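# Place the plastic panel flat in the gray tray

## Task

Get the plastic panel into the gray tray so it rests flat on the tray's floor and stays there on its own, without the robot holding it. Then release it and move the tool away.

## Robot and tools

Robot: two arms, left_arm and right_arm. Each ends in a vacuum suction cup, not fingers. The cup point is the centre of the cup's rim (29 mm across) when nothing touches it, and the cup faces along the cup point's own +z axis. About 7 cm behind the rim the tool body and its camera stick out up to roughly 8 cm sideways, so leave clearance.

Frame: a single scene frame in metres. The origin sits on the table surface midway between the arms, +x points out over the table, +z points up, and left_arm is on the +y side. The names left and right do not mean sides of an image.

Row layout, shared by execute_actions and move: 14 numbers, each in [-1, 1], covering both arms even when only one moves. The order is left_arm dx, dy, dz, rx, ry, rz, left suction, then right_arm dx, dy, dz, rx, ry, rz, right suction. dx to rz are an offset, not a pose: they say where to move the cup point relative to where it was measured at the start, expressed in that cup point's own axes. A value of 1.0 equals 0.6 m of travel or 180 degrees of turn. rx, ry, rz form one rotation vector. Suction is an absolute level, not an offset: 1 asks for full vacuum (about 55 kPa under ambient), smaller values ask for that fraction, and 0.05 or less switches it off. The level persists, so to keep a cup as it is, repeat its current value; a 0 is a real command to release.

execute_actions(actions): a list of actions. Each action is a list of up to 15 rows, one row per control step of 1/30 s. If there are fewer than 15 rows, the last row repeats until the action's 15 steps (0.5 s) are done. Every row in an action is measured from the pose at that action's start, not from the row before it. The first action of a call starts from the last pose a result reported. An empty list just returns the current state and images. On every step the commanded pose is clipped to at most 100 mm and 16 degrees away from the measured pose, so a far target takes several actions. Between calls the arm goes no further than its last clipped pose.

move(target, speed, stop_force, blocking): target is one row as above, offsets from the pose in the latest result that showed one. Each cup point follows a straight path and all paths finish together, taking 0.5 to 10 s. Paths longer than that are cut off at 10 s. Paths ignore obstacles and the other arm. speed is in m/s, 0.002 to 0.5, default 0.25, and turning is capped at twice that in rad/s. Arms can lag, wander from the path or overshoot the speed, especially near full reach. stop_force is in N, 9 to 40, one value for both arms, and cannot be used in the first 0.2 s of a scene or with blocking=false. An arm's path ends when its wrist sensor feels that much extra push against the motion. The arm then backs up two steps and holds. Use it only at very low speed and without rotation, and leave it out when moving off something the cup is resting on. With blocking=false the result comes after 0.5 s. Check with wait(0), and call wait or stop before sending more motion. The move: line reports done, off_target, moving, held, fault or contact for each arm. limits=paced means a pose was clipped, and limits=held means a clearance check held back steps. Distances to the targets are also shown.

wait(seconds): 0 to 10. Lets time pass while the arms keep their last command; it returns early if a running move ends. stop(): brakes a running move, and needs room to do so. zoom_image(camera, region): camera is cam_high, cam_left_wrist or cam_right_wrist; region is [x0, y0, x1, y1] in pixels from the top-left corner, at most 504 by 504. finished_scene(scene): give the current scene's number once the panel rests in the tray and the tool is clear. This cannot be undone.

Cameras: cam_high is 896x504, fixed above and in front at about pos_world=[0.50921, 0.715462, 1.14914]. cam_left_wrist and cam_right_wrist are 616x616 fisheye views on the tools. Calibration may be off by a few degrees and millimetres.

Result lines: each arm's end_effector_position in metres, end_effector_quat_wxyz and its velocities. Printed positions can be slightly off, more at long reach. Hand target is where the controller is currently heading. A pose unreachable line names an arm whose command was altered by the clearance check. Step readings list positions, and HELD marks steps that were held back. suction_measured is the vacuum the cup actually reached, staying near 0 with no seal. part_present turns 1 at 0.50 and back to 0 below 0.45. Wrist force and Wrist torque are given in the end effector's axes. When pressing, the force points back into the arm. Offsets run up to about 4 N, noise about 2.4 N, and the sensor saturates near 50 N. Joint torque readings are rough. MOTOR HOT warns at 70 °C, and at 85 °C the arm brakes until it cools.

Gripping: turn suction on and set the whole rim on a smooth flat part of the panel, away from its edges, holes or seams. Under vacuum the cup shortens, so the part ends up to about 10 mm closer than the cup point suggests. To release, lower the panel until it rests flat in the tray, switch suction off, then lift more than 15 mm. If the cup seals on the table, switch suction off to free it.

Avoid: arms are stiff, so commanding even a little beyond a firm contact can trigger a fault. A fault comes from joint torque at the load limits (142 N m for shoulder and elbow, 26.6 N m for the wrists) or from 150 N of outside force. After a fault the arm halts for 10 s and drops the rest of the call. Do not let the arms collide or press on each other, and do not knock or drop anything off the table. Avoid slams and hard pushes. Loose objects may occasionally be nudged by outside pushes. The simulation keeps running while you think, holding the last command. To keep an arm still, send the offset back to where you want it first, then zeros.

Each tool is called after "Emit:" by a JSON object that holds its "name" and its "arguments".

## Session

Emit:
{"name": "execute_actions", "arguments": {"actions": []}}

Scene clock: 0.00 s.
left_arm: end_effector_position=(+0.4223, +0.5092, +0.2265) suction_measured=0.01 part_present=0 end_effector_quat_wxyz=(-0.001, -0.282, +0.959, +0.000) end_effector_velocity=(+0.000, +0.000, -0.000) end_effector_angular_velocity=(+0.001, -0.000, -0.001) | right_arm: end_effector_position=(+0.4110, -0.4097, +0.2264) suction_measured=0.00 part_present=0 end_effector_quat_wxyz=(-0.001, +0.157, +0.988, -0.001) end_effector_velocity=(-0.000, -0.000, -0.000) end_effector_angular_velocity=(-0.000, +0.001, +0.000)
Joint positions: left_arm=[-0.315 -1.722  2.043 -1.89  -1.572 -0.84 ] | right_arm=[-0.315 -1.722  2.043 -1.89  -1.572  0.208]
Joint velocities: left_arm=[ 0.     0.     0.001 -0.001  0.001  0.001] | right_arm=[ 0.     0.     0.001 -0.    -0.     0.   ]
Joint torques (N m, as the arm reports them, + toward a larger angle): no reading
Wrist force (N, on the end effector, along its own x y z axes, offset not removed): no reading
Wrist torque (N m, same axes, about the end effector's origin, offset not removed): no reading
Hand target (left_arm): +0.422, +0.509, +0.227; -0.001, -0.282, +0.959, +0.000
Hand target (right_arm): +0.411, -0.410, +0.226; -0.001, +0.157, +0.988, -0.001
camera_calibration (this result's frames):
cam_right_wrist: T_world_to_cam=[[-0.304704, -0.951383, 0.0450072, -0.270441], [-0.877216, 0.29873, 0.375836, 0.40292], [-0.371009, 0.0750379, -0.925592, 0.492347], [0, 0, 0, 1]] pos_world=[0.453709, -0.414602, 0.316452]

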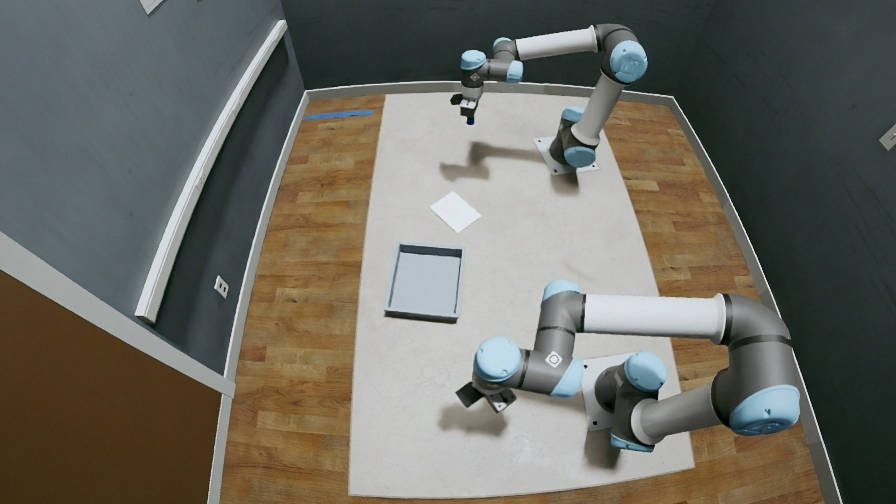

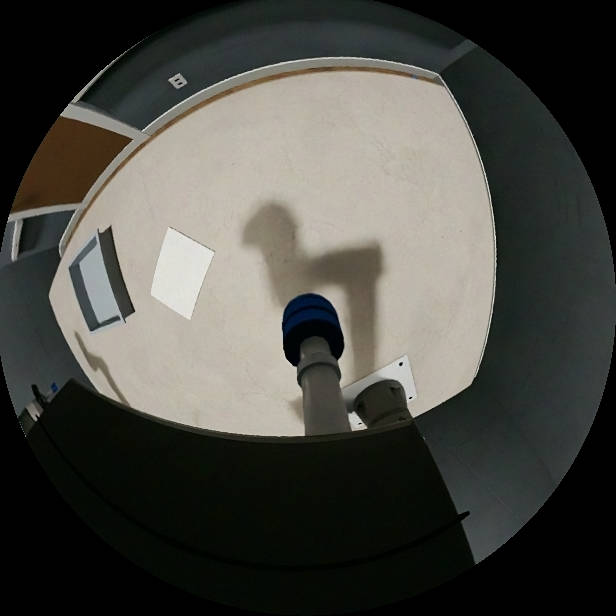

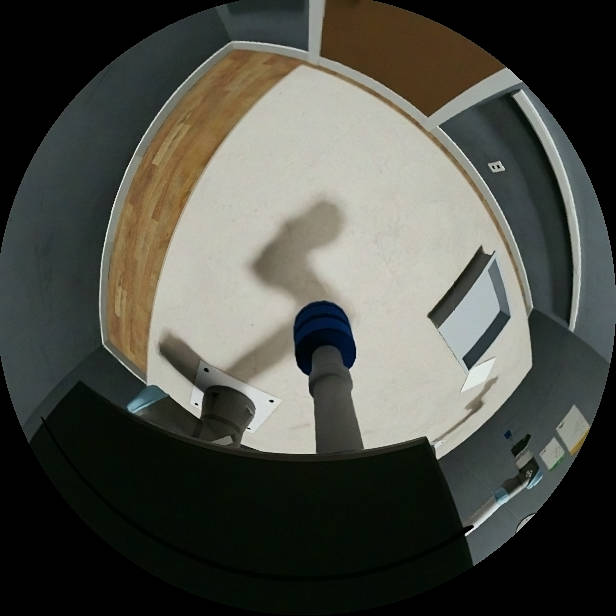

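Emit:
{"name": "zoom_image", "arguments": {"camera": "cam_high", "region": [360, 170, 540, 340]}}

Emit:
{"name": "zoom_image", "arguments": {"camera": "cam_left_wrist", "region": [50, 200, 250, 360]}}

Region (360, 170, 540, 340) of cam_high's 896x504 image, scaled by 2.800, with more detail than that image has.

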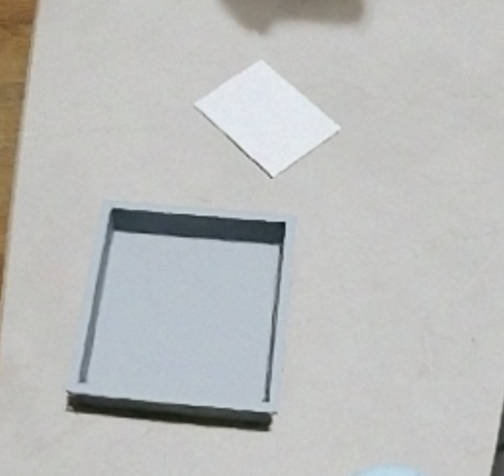

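Region (50, 200, 250, 360) of cam_left_wrist's 616x616 image, scaled by 2.520, with more detail than that image has; it fills the top 403 rows of this view, and the rest is white.

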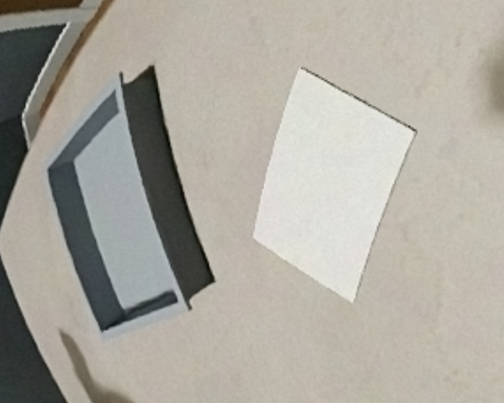

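Emit:
{"name": "move", "arguments": {"target": [0,0,0,0,0,0,0,0.0415,0.402,0.31,0,0,0.179,0], "speed": 0.4}}

Scene clock: 2.67 s.
left_arm: end_effector_position=(+0.4223, +0.5092, +0.2265) suction_measured=0.01 part_present=0 end_effector_quat_wxyz=(-0.001, -0.282, +0.959, +0.000) end_effector_velocity=(-0.000, -0.000, -0.000) end_effector_angular_velocity=(-0.000, +0.001, -0.000) | right_arm: end_effector_position=(+0.4618, -0.1730, +0.0404) suction_measured=0.00 part_present=0 end_effector_quat_wxyz=(-0.000, +0.425, +0.905, -0.001) end_effector_velocity=(+0.000, +0.001, -0.001) end_effector_angular_velocity=(-0.002, +0.002, -0.003)
Joint positions: left_arm=[-0.315 -1.722  2.043 -1.89  -1.572 -0.84 ] | right_arm=[ 0.163 -1.139  1.919 -2.348 -1.572  1.248]
Joint velocities: left_arm=[-0.    -0.     0.001 -0.    -0.    -0.   ] | right_arm=[ 0.002  0.003 -0.004  0.003 -0.001  0.004]
Joint torques (N m, as the arm reports them, + toward a larger angle): left_arm=[  2.52 -13.49 -21.91  -2.43  -0.01   0.05] | right_arm=[  4.87 -21.78 -23.91  -0.18  -1.53   2.  ]
Wrist force (N, on the end effector, along its own x y z axes, offset not removed): left_arm=[-1.3 0.9 0.9] | right_arm=[-1.8 1.0 2.9]
Wrist torque (N m, same axes, about the end effector's origin, offset not removed): left_arm=[0.33 0.02 0.11] | right_arm=[0.14 0.32 -0.15]
Hand target (left_arm): +0.422, +0.509, +0.227; -0.001, -0.282, +0.959, +0.000
Hand target (right_arm): +0.462, -0.173, +0.040; -0.000, +0.425, +0.905, -0.002
Off the commanded pose (left_arm): 0.000 m, 0 deg.
Off the commanded pose (right_arm): 0.000 m, 0 deg.
move: done
camera_calibration (this result's frames):
cam_left_wrist: T_world_to_cam=[[0.5466, -0.837062, 0.0235694, 0.19356], [-0.785485, -0.502758, 0.360897, 0.514885], [-0.290243, -0.21578, -0.932308, 0.540792], [0, 0, 0, 1]] pos_world=[0.455596, 0.537577, 0.313803]
cam_right_wrist: T_world_to_cam=[[-0.764956, -0.642458, 0.045718, 0.244542], [-0.58351, 0.721321, 0.373111, 0.384279], [-0.272685, 0.258737, -0.926659, 0.307724], [0, 0, 0, 1]] pos_world=[0.495207, -0.1997, 0.130597]

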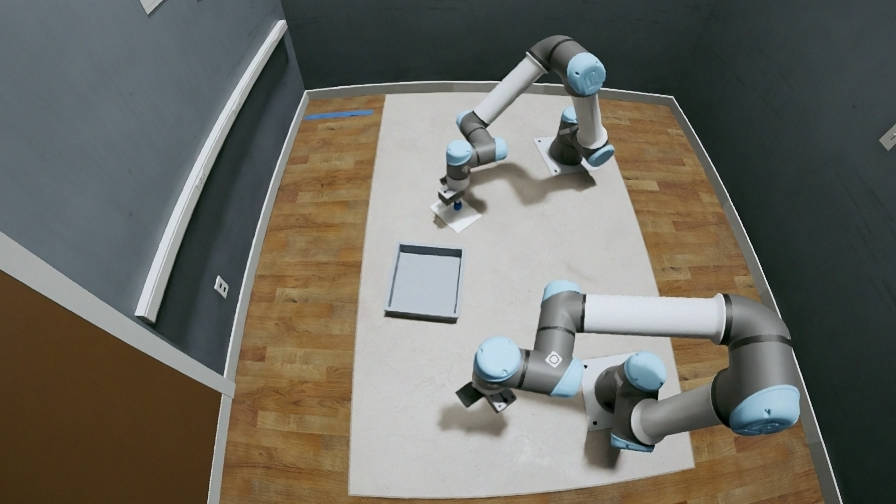

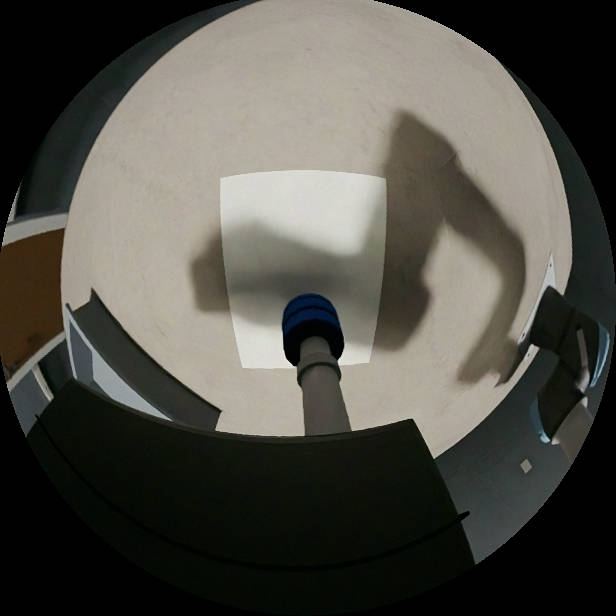

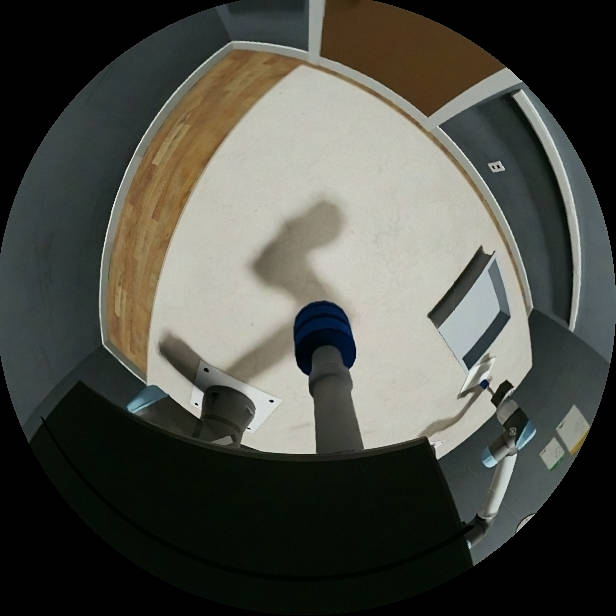

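Emit:
{"name": "move", "arguments": {"target": [0,0,0,0,0,0,0,-0.01,0,0.043,0,0,0,1], "speed": 0.1}}

Emit:
{"name": "move", "arguments": {"target": [0,0,0,0,0,0,0,0,0,0.05,0,0,0,1], "speed": 0.012, "stop_force": 9}}

Scene clock: 4.07 s.
left_arm: end_effector_position=(+0.4223, +0.5092, +0.2265) suction_measured=0.01 part_present=0 end_effector_quat_wxyz=(-0.001, -0.282, +0.959, +0.000) end_effector_velocity=(-0.000, -0.000, -0.000) end_effector_angular_velocity=(+0.000, +0.000, -0.002) | right_arm: end_effector_position=(+0.4656, -0.1776, +0.0148) suction_measured=0.00 part_present=0 end_effector_quat_wxyz=(-0.000, +0.425, +0.905, -0.001) end_effector_velocity=(+0.000, -0.000, -0.001) end_effector_angular_velocity=(-0.000, -0.001, +0.001)
Joint positions: left_arm=[-0.315 -1.722  2.043 -1.89  -1.572 -0.84 ] | right_arm=[ 0.153 -1.091  1.933 -2.41  -1.572  1.238]
Joint velocities: left_arm=[-0.001 -0.     0.    -0.     0.     0.001] | right_arm=[-0.001  0.002  0.001 -0.003 -0.    -0.001]
Joint torques (N m, as the arm reports them, + toward a larger angle): left_arm=[  2.06 -13.45 -21.17  -2.44  -0.01   0.06] | right_arm=[ -6.62 -24.29  -8.13  -4.09   0.58  -1.82]
Wrist force (N, on the end effector, along its own x y z axes, offset not removed): left_arm=[-3.3 0.7 -0.5] | right_arm=[-0.5 -0.8 -1.1]
Wrist torque (N m, same axes, about the end effector's origin, offset not removed): left_arm=[0.10 0.24 0.02] | right_arm=[-0.07 0.27 0.00]
Hand target (left_arm): +0.422, +0.509, +0.227; -0.001, -0.282, +0.959, +0.000
Hand target (right_arm): +0.466, -0.178, +0.015; -0.000, +0.425, +0.905, -0.001
Off the commanded pose (left_arm): 0.000 m, 0 deg.
Off the commanded pose (right_arm): 0.000 m, 0 deg.
move: done
camera_calibration (this result's frames):
cam_left_wrist: T_world_to_cam=[[0.5466, -0.837062, 0.0235696, 0.19356], [-0.785486, -0.502758, 0.360897, 0.514885], [-0.290243, -0.21578, -0.932308, 0.540792], [0, 0, 0, 1]] pos_world=[0.455596, 0.537577, 0.313803]
cam_right_wrist: T_world_to_cam=[[-0.764956, -0.642455, 0.0457571, 0.245631], [-0.583512, 0.721344, 0.373064, 0.399385], [-0.272684, 0.258678, -0.926677, 0.286169], [0, 0, 0, 1]] pos_world=[0.498977, -0.204312, 0.104951]

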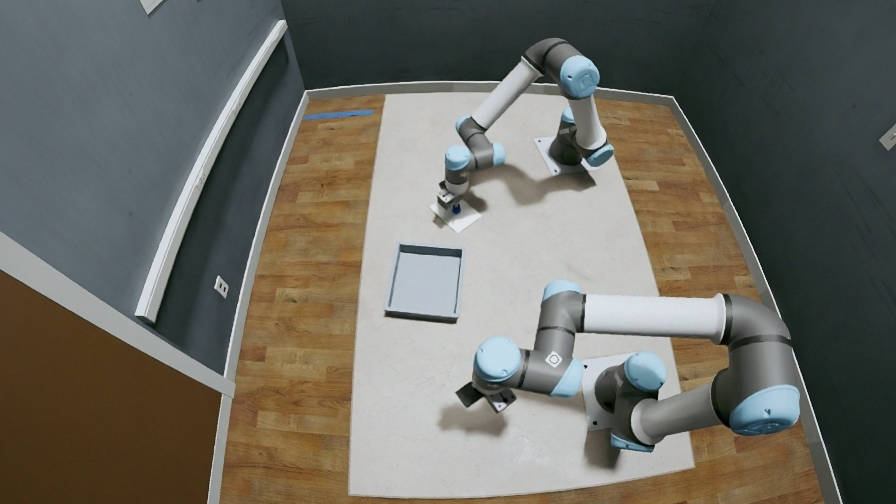

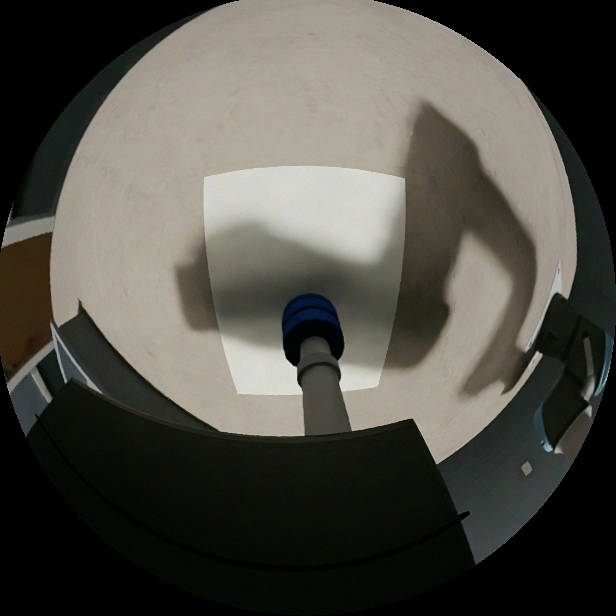

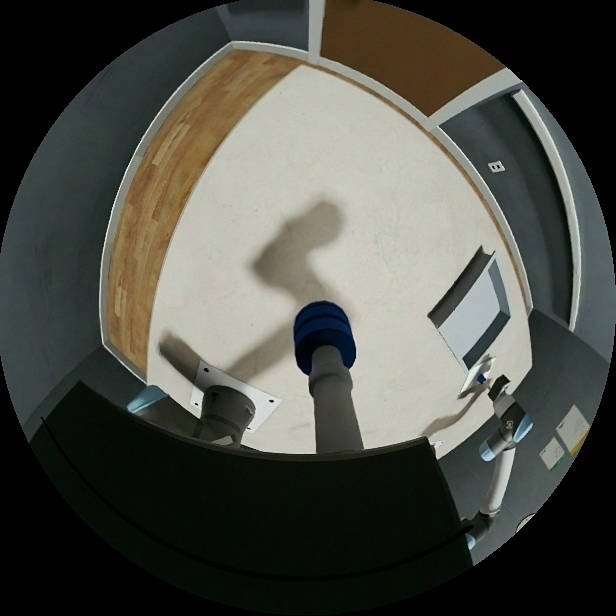

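Scene clock: 6.13 s.
left_arm: end_effector_position=(+0.4223, +0.5092, +0.2265) suction_measured=0.01 part_present=0 end_effector_quat_wxyz=(-0.001, -0.282, +0.959, +0.000) end_effector_velocity=(+0.001, -0.000, +0.001) end_effector_angular_velocity=(-0.001, -0.002, +0.000) | right_arm: end_effector_position=(+0.4655, -0.1777, -0.0055) suction_measured=0.98 part_present=1 end_effector_quat_wxyz=(-0.000, +0.425, +0.905, -0.002) end_effector_velocity=(-0.001, -0.000, +0.003) end_effector_angular_velocity=(-0.001, +0.003, +0.000)
Joint positions: left_arm=[-0.315 -1.722  2.043 -1.89  -1.572 -0.84 ] | right_arm=[ 0.153 -1.053  1.943 -2.459 -1.572  1.238]
Joint velocities: left_arm=[ 0.     0.    -0.002  0.    -0.    -0.   ] | right_arm=[ 0.    -0.008 -0.001  0.012  0.    -0.   ]
Joint torques (N m, as the arm reports them, + toward a larger angle): left_arm=[  1.53 -13.52 -21.89  -2.4   -0.12   0.09] | right_arm=[  0.43 -34.27 -11.71   2.92   0.57   2.08]
Wrist force (N, on the end effector, along its own x y z axes, offset not removed): left_arm=[-0.3 3.1 0.1] | right_arm=[-1.9 3.2 -25.3]
Wrist torque (N m, same axes, about the end effector's origin, offset not removed): left_arm=[0.43 -0.12 0.12] | right_arm=[0.02 0.19 -0.23]
Hand target (left_arm): +0.422, +0.509, +0.227; -0.001, -0.282, +0.959, +0.000
Hand target (right_arm): +0.466, -0.178, -0.005; -0.000, +0.425, +0.905, -0.001
Off the commanded pose (left_arm): 0.000 m, 0 deg.
Off the commanded pose (right_arm): 0.010 m, 0 deg.
move: contact (right_arm)
camera_calibration (this result's frames):
cam_left_wrist: T_world_to_cam=[[0.5466, -0.837062, 0.0235694, 0.19356], [-0.785485, -0.502758, 0.360897, 0.514885], [-0.290244, -0.21578, -0.932308, 0.540792], [0, 0, 0, 1]] pos_world=[0.455596, 0.537577, 0.313802]
cam_right_wrist: T_world_to_cam=[[-0.764944, -0.642452, 0.0459883, 0.246432], [-0.583427, 0.721375, 0.373136, 0.406901], [-0.272897, 0.258597, -0.926636, 0.267412], [0, 0, 0, 1]] pos_world=[0.49888, -0.20436, 0.084631]

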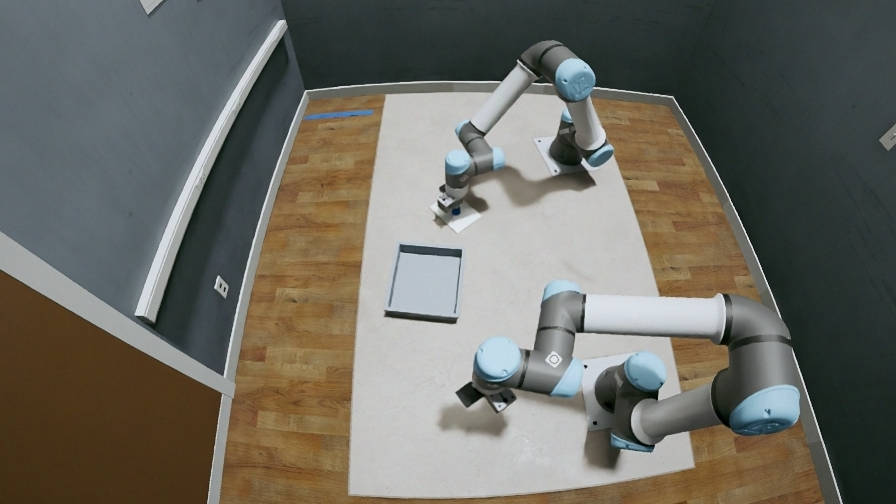

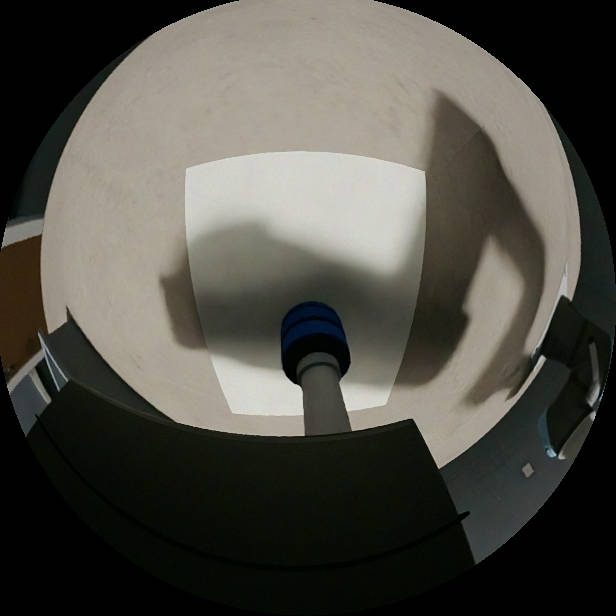

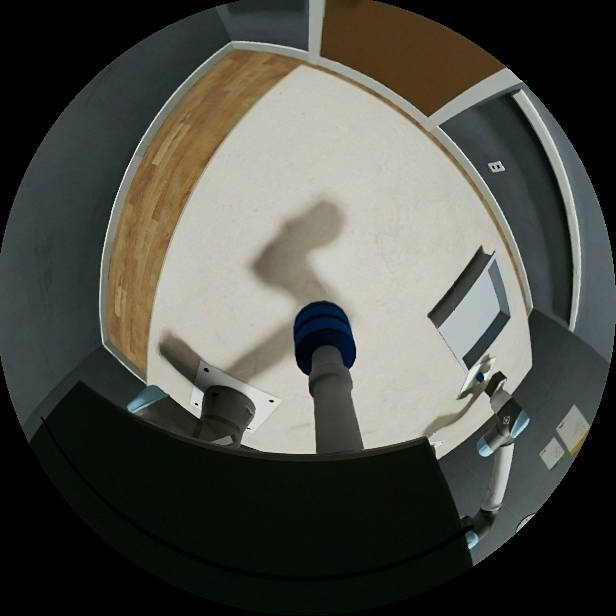

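Emit:
{"name": "move", "arguments": {"target": [0,0,0,0,0,0,0,0,0,-0.16,0,0,0,1], "speed": 0.15}}

Scene clock: 7.37 s.
left_arm: end_effector_position=(+0.4223, +0.5092, +0.2265) suction_measured=0.01 part_present=0 end_effector_quat_wxyz=(-0.001, -0.282, +0.959, +0.000) end_effector_velocity=(+0.000, -0.000, -0.000) end_effector_angular_velocity=(-0.000, -0.001, -0.001) | right_arm: end_effector_position=(+0.4656, -0.1776, +0.0903) suction_measured=0.96 part_present=1 end_effector_quat_wxyz=(-0.000, +0.425, +0.905, -0.001) end_effector_velocity=(+0.000, -0.000, +0.002) end_effector_angular_velocity=(+0.000, -0.001, -0.000)
Joint positions: left_arm=[-0.315 -1.722  2.043 -1.89  -1.572 -0.84 ] | right_arm=[ 0.153 -1.219  1.874 -2.223 -1.572  1.238]
Joint velocities: left_arm=[-0.    -0.     0.001 -0.002  0.     0.001] | right_arm=[-0.001 -0.002 -0.002  0.003 -0.    -0.   ]
Joint torques (N m, as the arm reports them, + toward a larger angle): left_arm=[  2.05 -13.03 -21.35  -2.47  -0.01   0.07] | right_arm=[ -6.37 -45.16 -27.73  -0.29   1.11  -1.74]
Wrist force (N, on the end effector, along its own x y z axes, offset not removed): left_arm=[-1.6 0.2 1.1] | right_arm=[-1.5 0.5 1.6]
Wrist torque (N m, same axes, about the end effector's origin, offset not removed): left_arm=[0.02 0.00 0.20] | right_arm=[0.33 0.23 -0.06]
Hand target (left_arm): +0.422, +0.509, +0.227; -0.001, -0.282, +0.959, +0.000
Hand target (right_arm): +0.466, -0.178, +0.090; -0.000, +0.425, +0.905, -0.002
Off the commanded pose (left_arm): 0.000 m, 0 deg.
Off the commanded pose (right_arm): 0.000 m, 0 deg.
move: done
camera_calibration (this result's frames):
cam_right_wrist: T_world_to_cam=[[-0.764874, -0.642538, 0.0459689, 0.242172], [-0.583506, 0.721299, 0.373159, 0.371154], [-0.272926, 0.258596, -0.926628, 0.356209], [0, 0, 0, 1]] pos_world=[0.499021, -0.204222, 0.180441]

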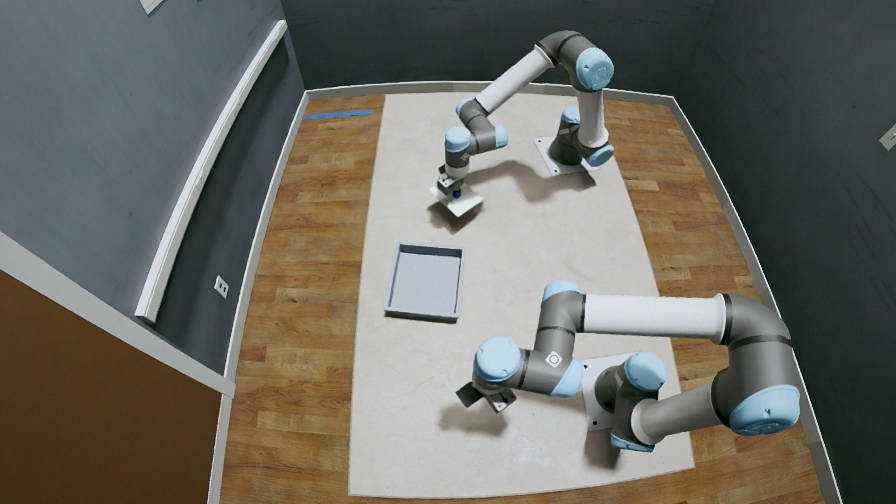

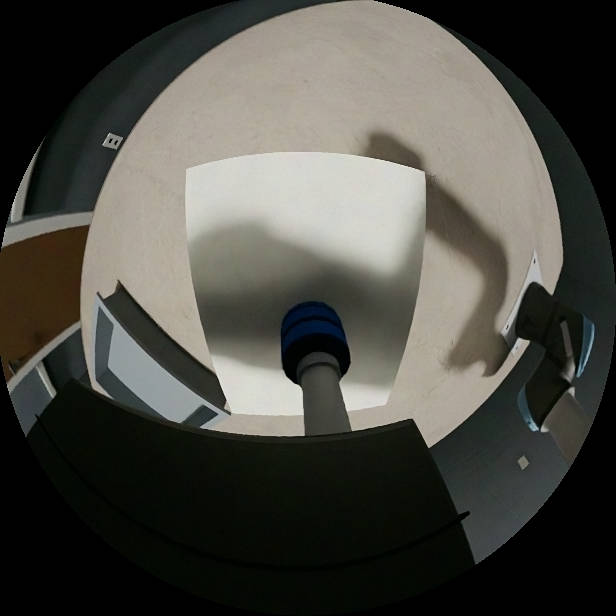

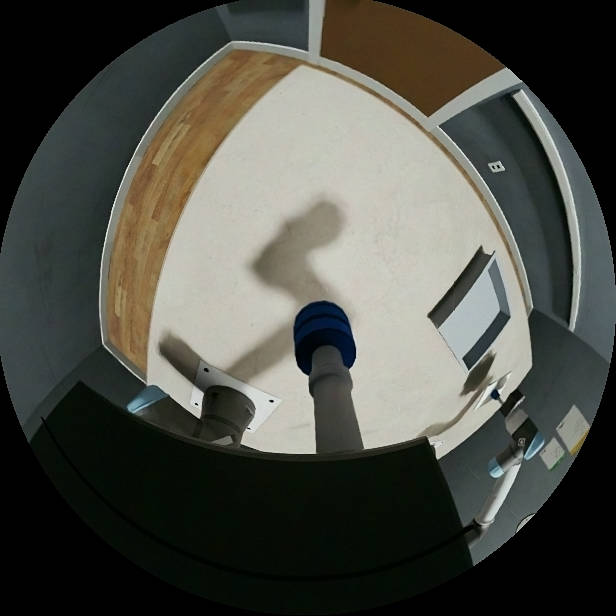

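Emit:
{"name": "move", "arguments": {"target": [0,0,0,0,0,0,0,0.2675,0.446,0.02,0,0,0.262,1], "speed": 0.3}}

Scene clock: 9.50 s.
left_arm: end_effector_position=(+0.4223, +0.5092, +0.2265) suction_measured=0.01 part_present=0 end_effector_quat_wxyz=(-0.001, -0.282, +0.959, +0.000) end_effector_velocity=(-0.000, -0.000, -0.000) end_effector_angular_velocity=(+0.000, -0.000, +0.000) | right_arm: end_effector_position=(+0.5690, +0.1168, +0.0778) suction_measured=1.00 part_present=1 end_effector_quat_wxyz=(+0.001, +0.752, +0.660, -0.001) end_effector_velocity=(+0.001, +0.002, +0.000) end_effector_angular_velocity=(-0.002, +0.004, -0.002)
Joint positions: left_arm=[-0.315 -1.722  2.043 -1.89  -1.572 -0.84 ] | right_arm=[ 0.451 -0.594  0.827 -1.801 -1.572  2.36 ]
Joint velocities: left_arm=[-0.    -0.     0.001 -0.001  0.    -0.001] | right_arm=[ 0.001  0.008 -0.017  0.013  0.001  0.003]
Joint torques (N m, as the arm reports them, + toward a larger angle): left_arm=[  1.66 -13.82 -21.78  -2.45  -0.09   0.07] | right_arm=[  5.03 -46.04 -31.7   -0.5   -1.62   2.04]
Wrist force (N, on the end effector, along its own x y z axes, offset not removed): left_arm=[0.0 0.9 2.1] | right_arm=[-0.9 3.8 0.5]
Wrist torque (N m, same axes, about the end effector's origin, offset not removed): left_arm=[0.09 0.07 0.05] | right_arm=[0.66 0.39 -0.14]
Hand target (left_arm): +0.422, +0.509, +0.227; -0.001, -0.282, +0.959, +0.000
Hand target (right_arm): +0.569, +0.117, +0.078; +0.001, +0.752, +0.660, -0.001
Off the commanded pose (left_arm): 0.000 m, 0 deg.
Off the commanded pose (right_arm): 0.000 m, 0 deg.
move: done
camera_calibration (this result's frames):
cam_left_wrist: T_world_to_cam=[[0.5466, -0.837062, 0.0235694, 0.19356], [-0.785485, -0.502758, 0.360897, 0.514885], [-0.290243, -0.21578, -0.932308, 0.540792], [0, 0, 0, 1]] pos_world=[0.455596, 0.537577, 0.313803]
cam_right_wrist: T_world_to_cam=[[-0.99134, 0.123903, 0.0435045, 0.550448], [0.131181, 0.919219, 0.371252, -0.205864], [0.00600884, 0.373744, -0.927513, 0.124686], [0, 0, 0, 1]] pos_world=[0.571937, 0.074431, 0.168128]

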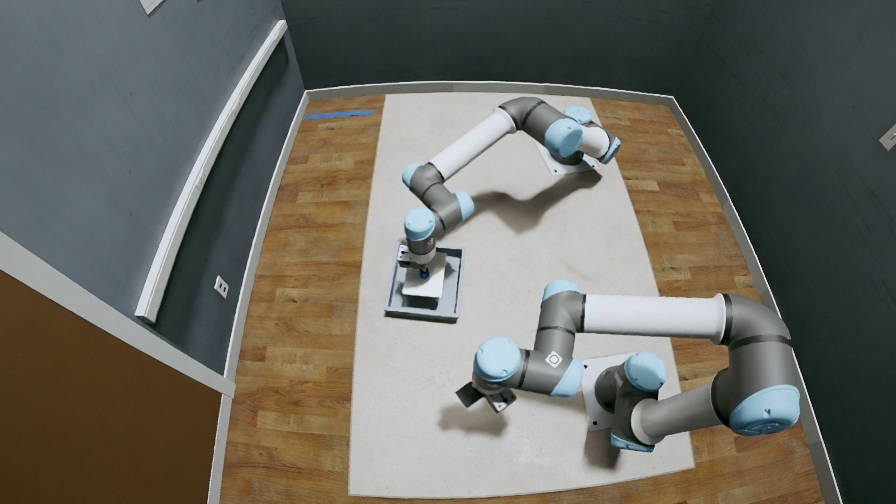

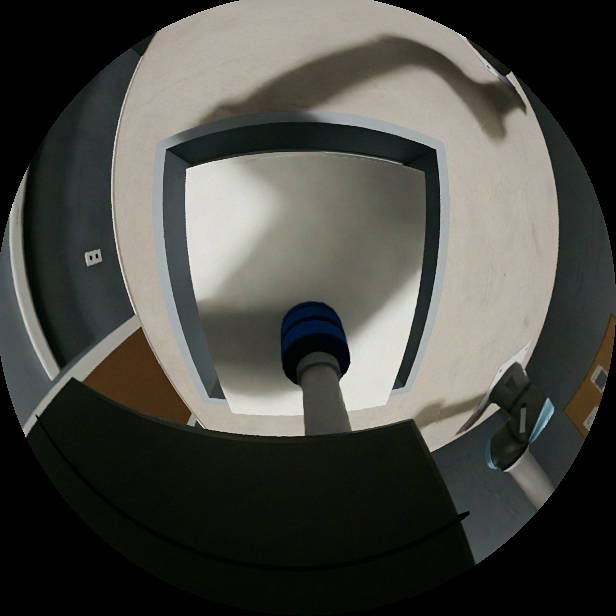

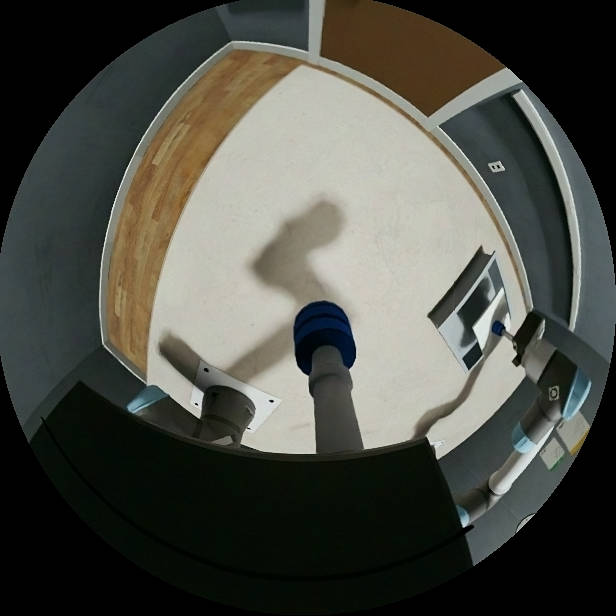

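Emit:
{"name": "move", "arguments": {"target": [0,0,0,0,0,0,0,0,0,0.098,0,0,0,1], "speed": 0.12}}

Emit:
{"name": "move", "arguments": {"target": [0,0,0,0,0,0,0,0,0,0.05,0,0,0,1], "speed": 0.01, "stop_force": 9}}

Scene clock: 10.97 s.
left_arm: end_effector_position=(+0.4223, +0.5092, +0.2265) suction_measured=0.01 part_present=0 end_effector_quat_wxyz=(-0.001, -0.282, +0.959, +0.000) end_effector_velocity=(-0.000, +0.000, -0.000) end_effector_angular_velocity=(+0.001, +0.002, -0.000) | right_arm: end_effector_position=(+0.5689, +0.1168, +0.0192) suction_measured=1.00 part_present=1 end_effector_quat_wxyz=(+0.001, +0.752, +0.660, -0.001) end_effector_velocity=(-0.000, -0.000, -0.002) end_effector_angular_velocity=(-0.001, +0.001, +0.000)
Joint positions: left_arm=[-0.315 -1.722  2.043 -1.89  -1.572 -0.84 ] | right_arm=[ 0.451 -0.543  0.883 -1.908 -1.572  2.36 ]
Joint velocities: left_arm=[-0.     0.     0.     0.001  0.     0.   ] | right_arm=[ 0.     0.002  0.001 -0.002 -0.    -0.   ]
Joint torques (N m, as the arm reports them, + toward a larger angle): left_arm=[  1.49 -13.16 -21.71  -2.47  -0.07   0.09] | right_arm=[ -3.06 -47.94 -12.95  -4.4    0.02  -1.52]
Wrist force (N, on the end effector, along its own x y z axes, offset not removed): left_arm=[-3.4 1.7 -0.2] | right_arm=[1.3 2.1 0.1]
Wrist torque (N m, same axes, about the end effector's origin, offset not removed): left_arm=[0.21 0.43 0.15] | right_arm=[0.54 0.06 -0.13]
Hand target (left_arm): +0.422, +0.509, +0.227; -0.001, -0.282, +0.959, +0.000
Hand target (right_arm): +0.569, +0.117, +0.019; +0.001, +0.752, +0.660, -0.001
Off the commanded pose (left_arm): 0.000 m, 0 deg.
Off the commanded pose (right_arm): 0.000 m, 0 deg.
move: done
camera_calibration (this result's frames):
cam_left_wrist: T_world_to_cam=[[0.5466, -0.837062, 0.0235693, 0.19356], [-0.785485, -0.502758, 0.360897, 0.514885], [-0.290243, -0.21578, -0.932308, 0.540792], [0, 0, 0, 1]] pos_world=[0.455596, 0.537577, 0.313803]
cam_right_wrist: T_world_to_cam=[[-0.991349, 0.12385, 0.0434468, 0.552915], [0.13111, 0.919245, 0.371212, -0.183994], [0.0060363, 0.373698, -0.927531, 0.0702871], [0, 0, 0, 1]] pos_world=[0.571831, 0.0743909, 0.109472]

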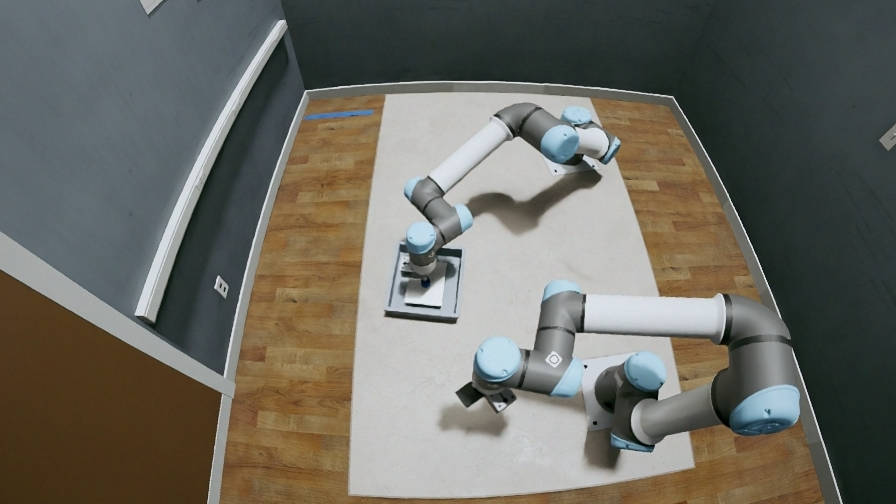

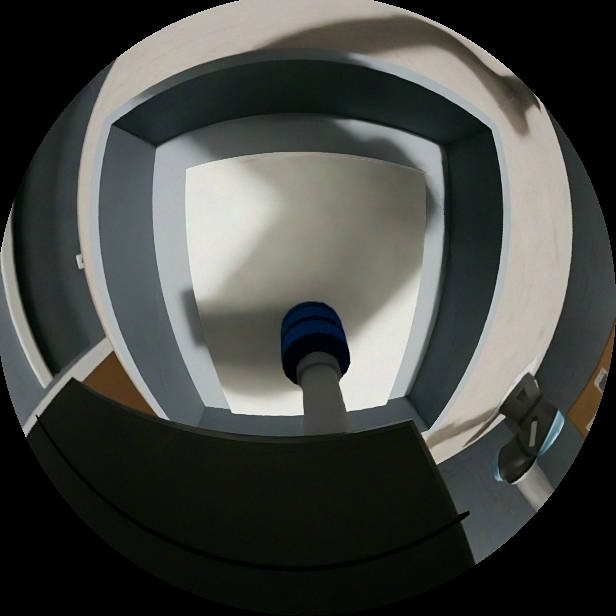

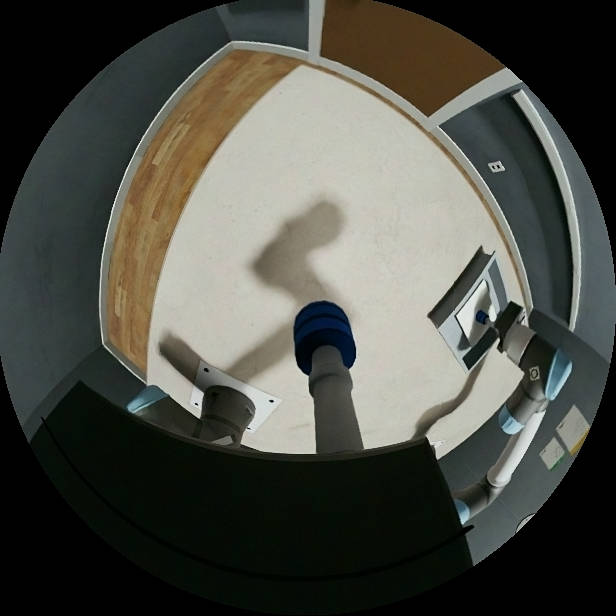

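Scene clock: 13.50 s.
left_arm: end_effector_position=(+0.4223, +0.5092, +0.2265) suction_measured=0.01 part_present=0 end_effector_quat_wxyz=(-0.001, -0.282, +0.959, +0.000) end_effector_velocity=(-0.000, +0.000, -0.000) end_effector_angular_velocity=(+0.001, +0.000, -0.000) | right_arm: end_effector_position=(+0.5688, +0.1167, -0.0025) suction_measured=1.00 part_present=1 end_effector_quat_wxyz=(+0.001, +0.752, +0.660, -0.001) end_effector_velocity=(-0.001, -0.001, +0.002) end_effector_angular_velocity=(-0.002, +0.004, +0.000)
Joint positions: left_arm=[-0.315 -1.722  2.043 -1.89  -1.572 -0.84 ] | right_arm=[ 0.451 -0.52   0.896 -1.944 -1.572  2.36 ]
Joint velocities: left_arm=[-0.    -0.     0.001 -0.     0.001  0.   ] | right_arm=[-0.    -0.003  0.     0.007  0.    -0.   ]
Joint torques (N m, as the arm reports them, + toward a larger angle): left_arm=[  1.76 -13.65 -21.72  -2.41  -0.04   0.07] | right_arm=[ -2.41 -54.03 -19.06   2.5   -0.14  -1.47]
Wrist force (N, on the end effector, along its own x y z axes, offset not removed): left_arm=[-0.4 2.2 1.2] | right_arm=[2.8 0.7 -19.0]
Wrist torque (N m, same axes, about the end effector's origin, offset not removed): left_arm=[0.29 -0.11 0.06] | right_arm=[-0.02 -0.03 0.06]
Hand target (left_arm): +0.422, +0.509, +0.227; -0.001, -0.282, +0.959, +0.000
Hand target (right_arm): +0.569, +0.117, -0.002; +0.001, +0.752, +0.660, -0.001
Off the commanded pose (left_arm): 0.000 m, 0 deg.
Off the commanded pose (right_arm): 0.008 m, 0 deg.
move: contact (right_arm)
camera_calibration (this result's frames):
cam_left_wrist: T_world_to_cam=[[0.5466, -0.837062, 0.0235693, 0.19356], [-0.785485, -0.502758, 0.360897, 0.514885], [-0.290244, -0.21578, -0.932308, 0.540792], [0, 0, 0, 1]] pos_world=[0.455596, 0.537577, 0.313803]
cam_right_wrist: T_world_to_cam=[[-0.991344, 0.123854, 0.0435585, 0.553789], [0.131157, 0.919281, 0.371107, -0.175931], [0.00592058, 0.373608, -0.927568, 0.0503091], [0, 0, 0, 1]] pos_world=[0.571772, 0.0743454, 0.0878323]

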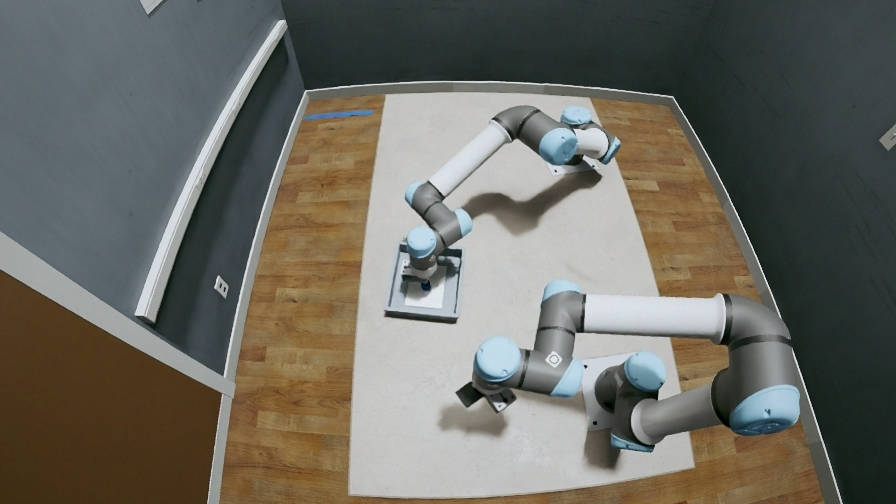

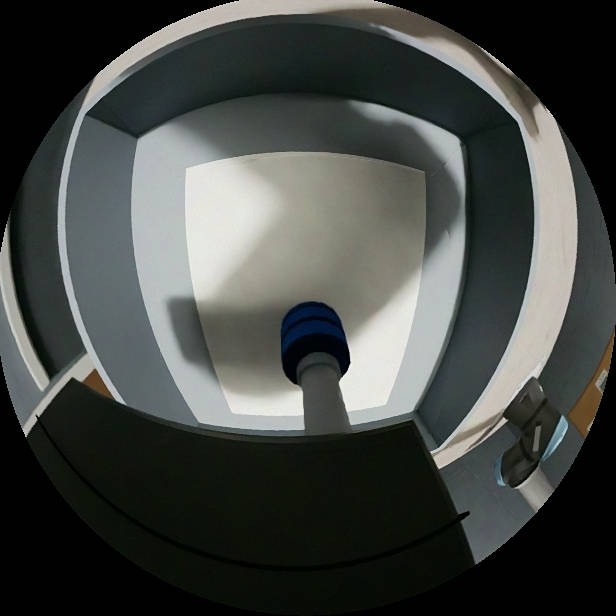

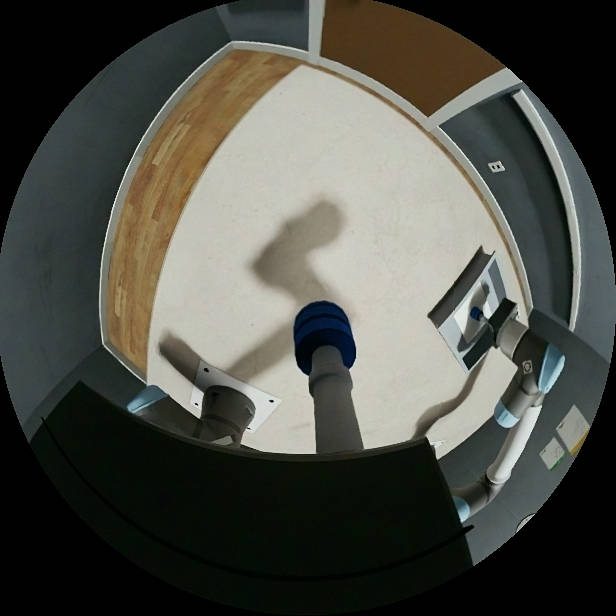

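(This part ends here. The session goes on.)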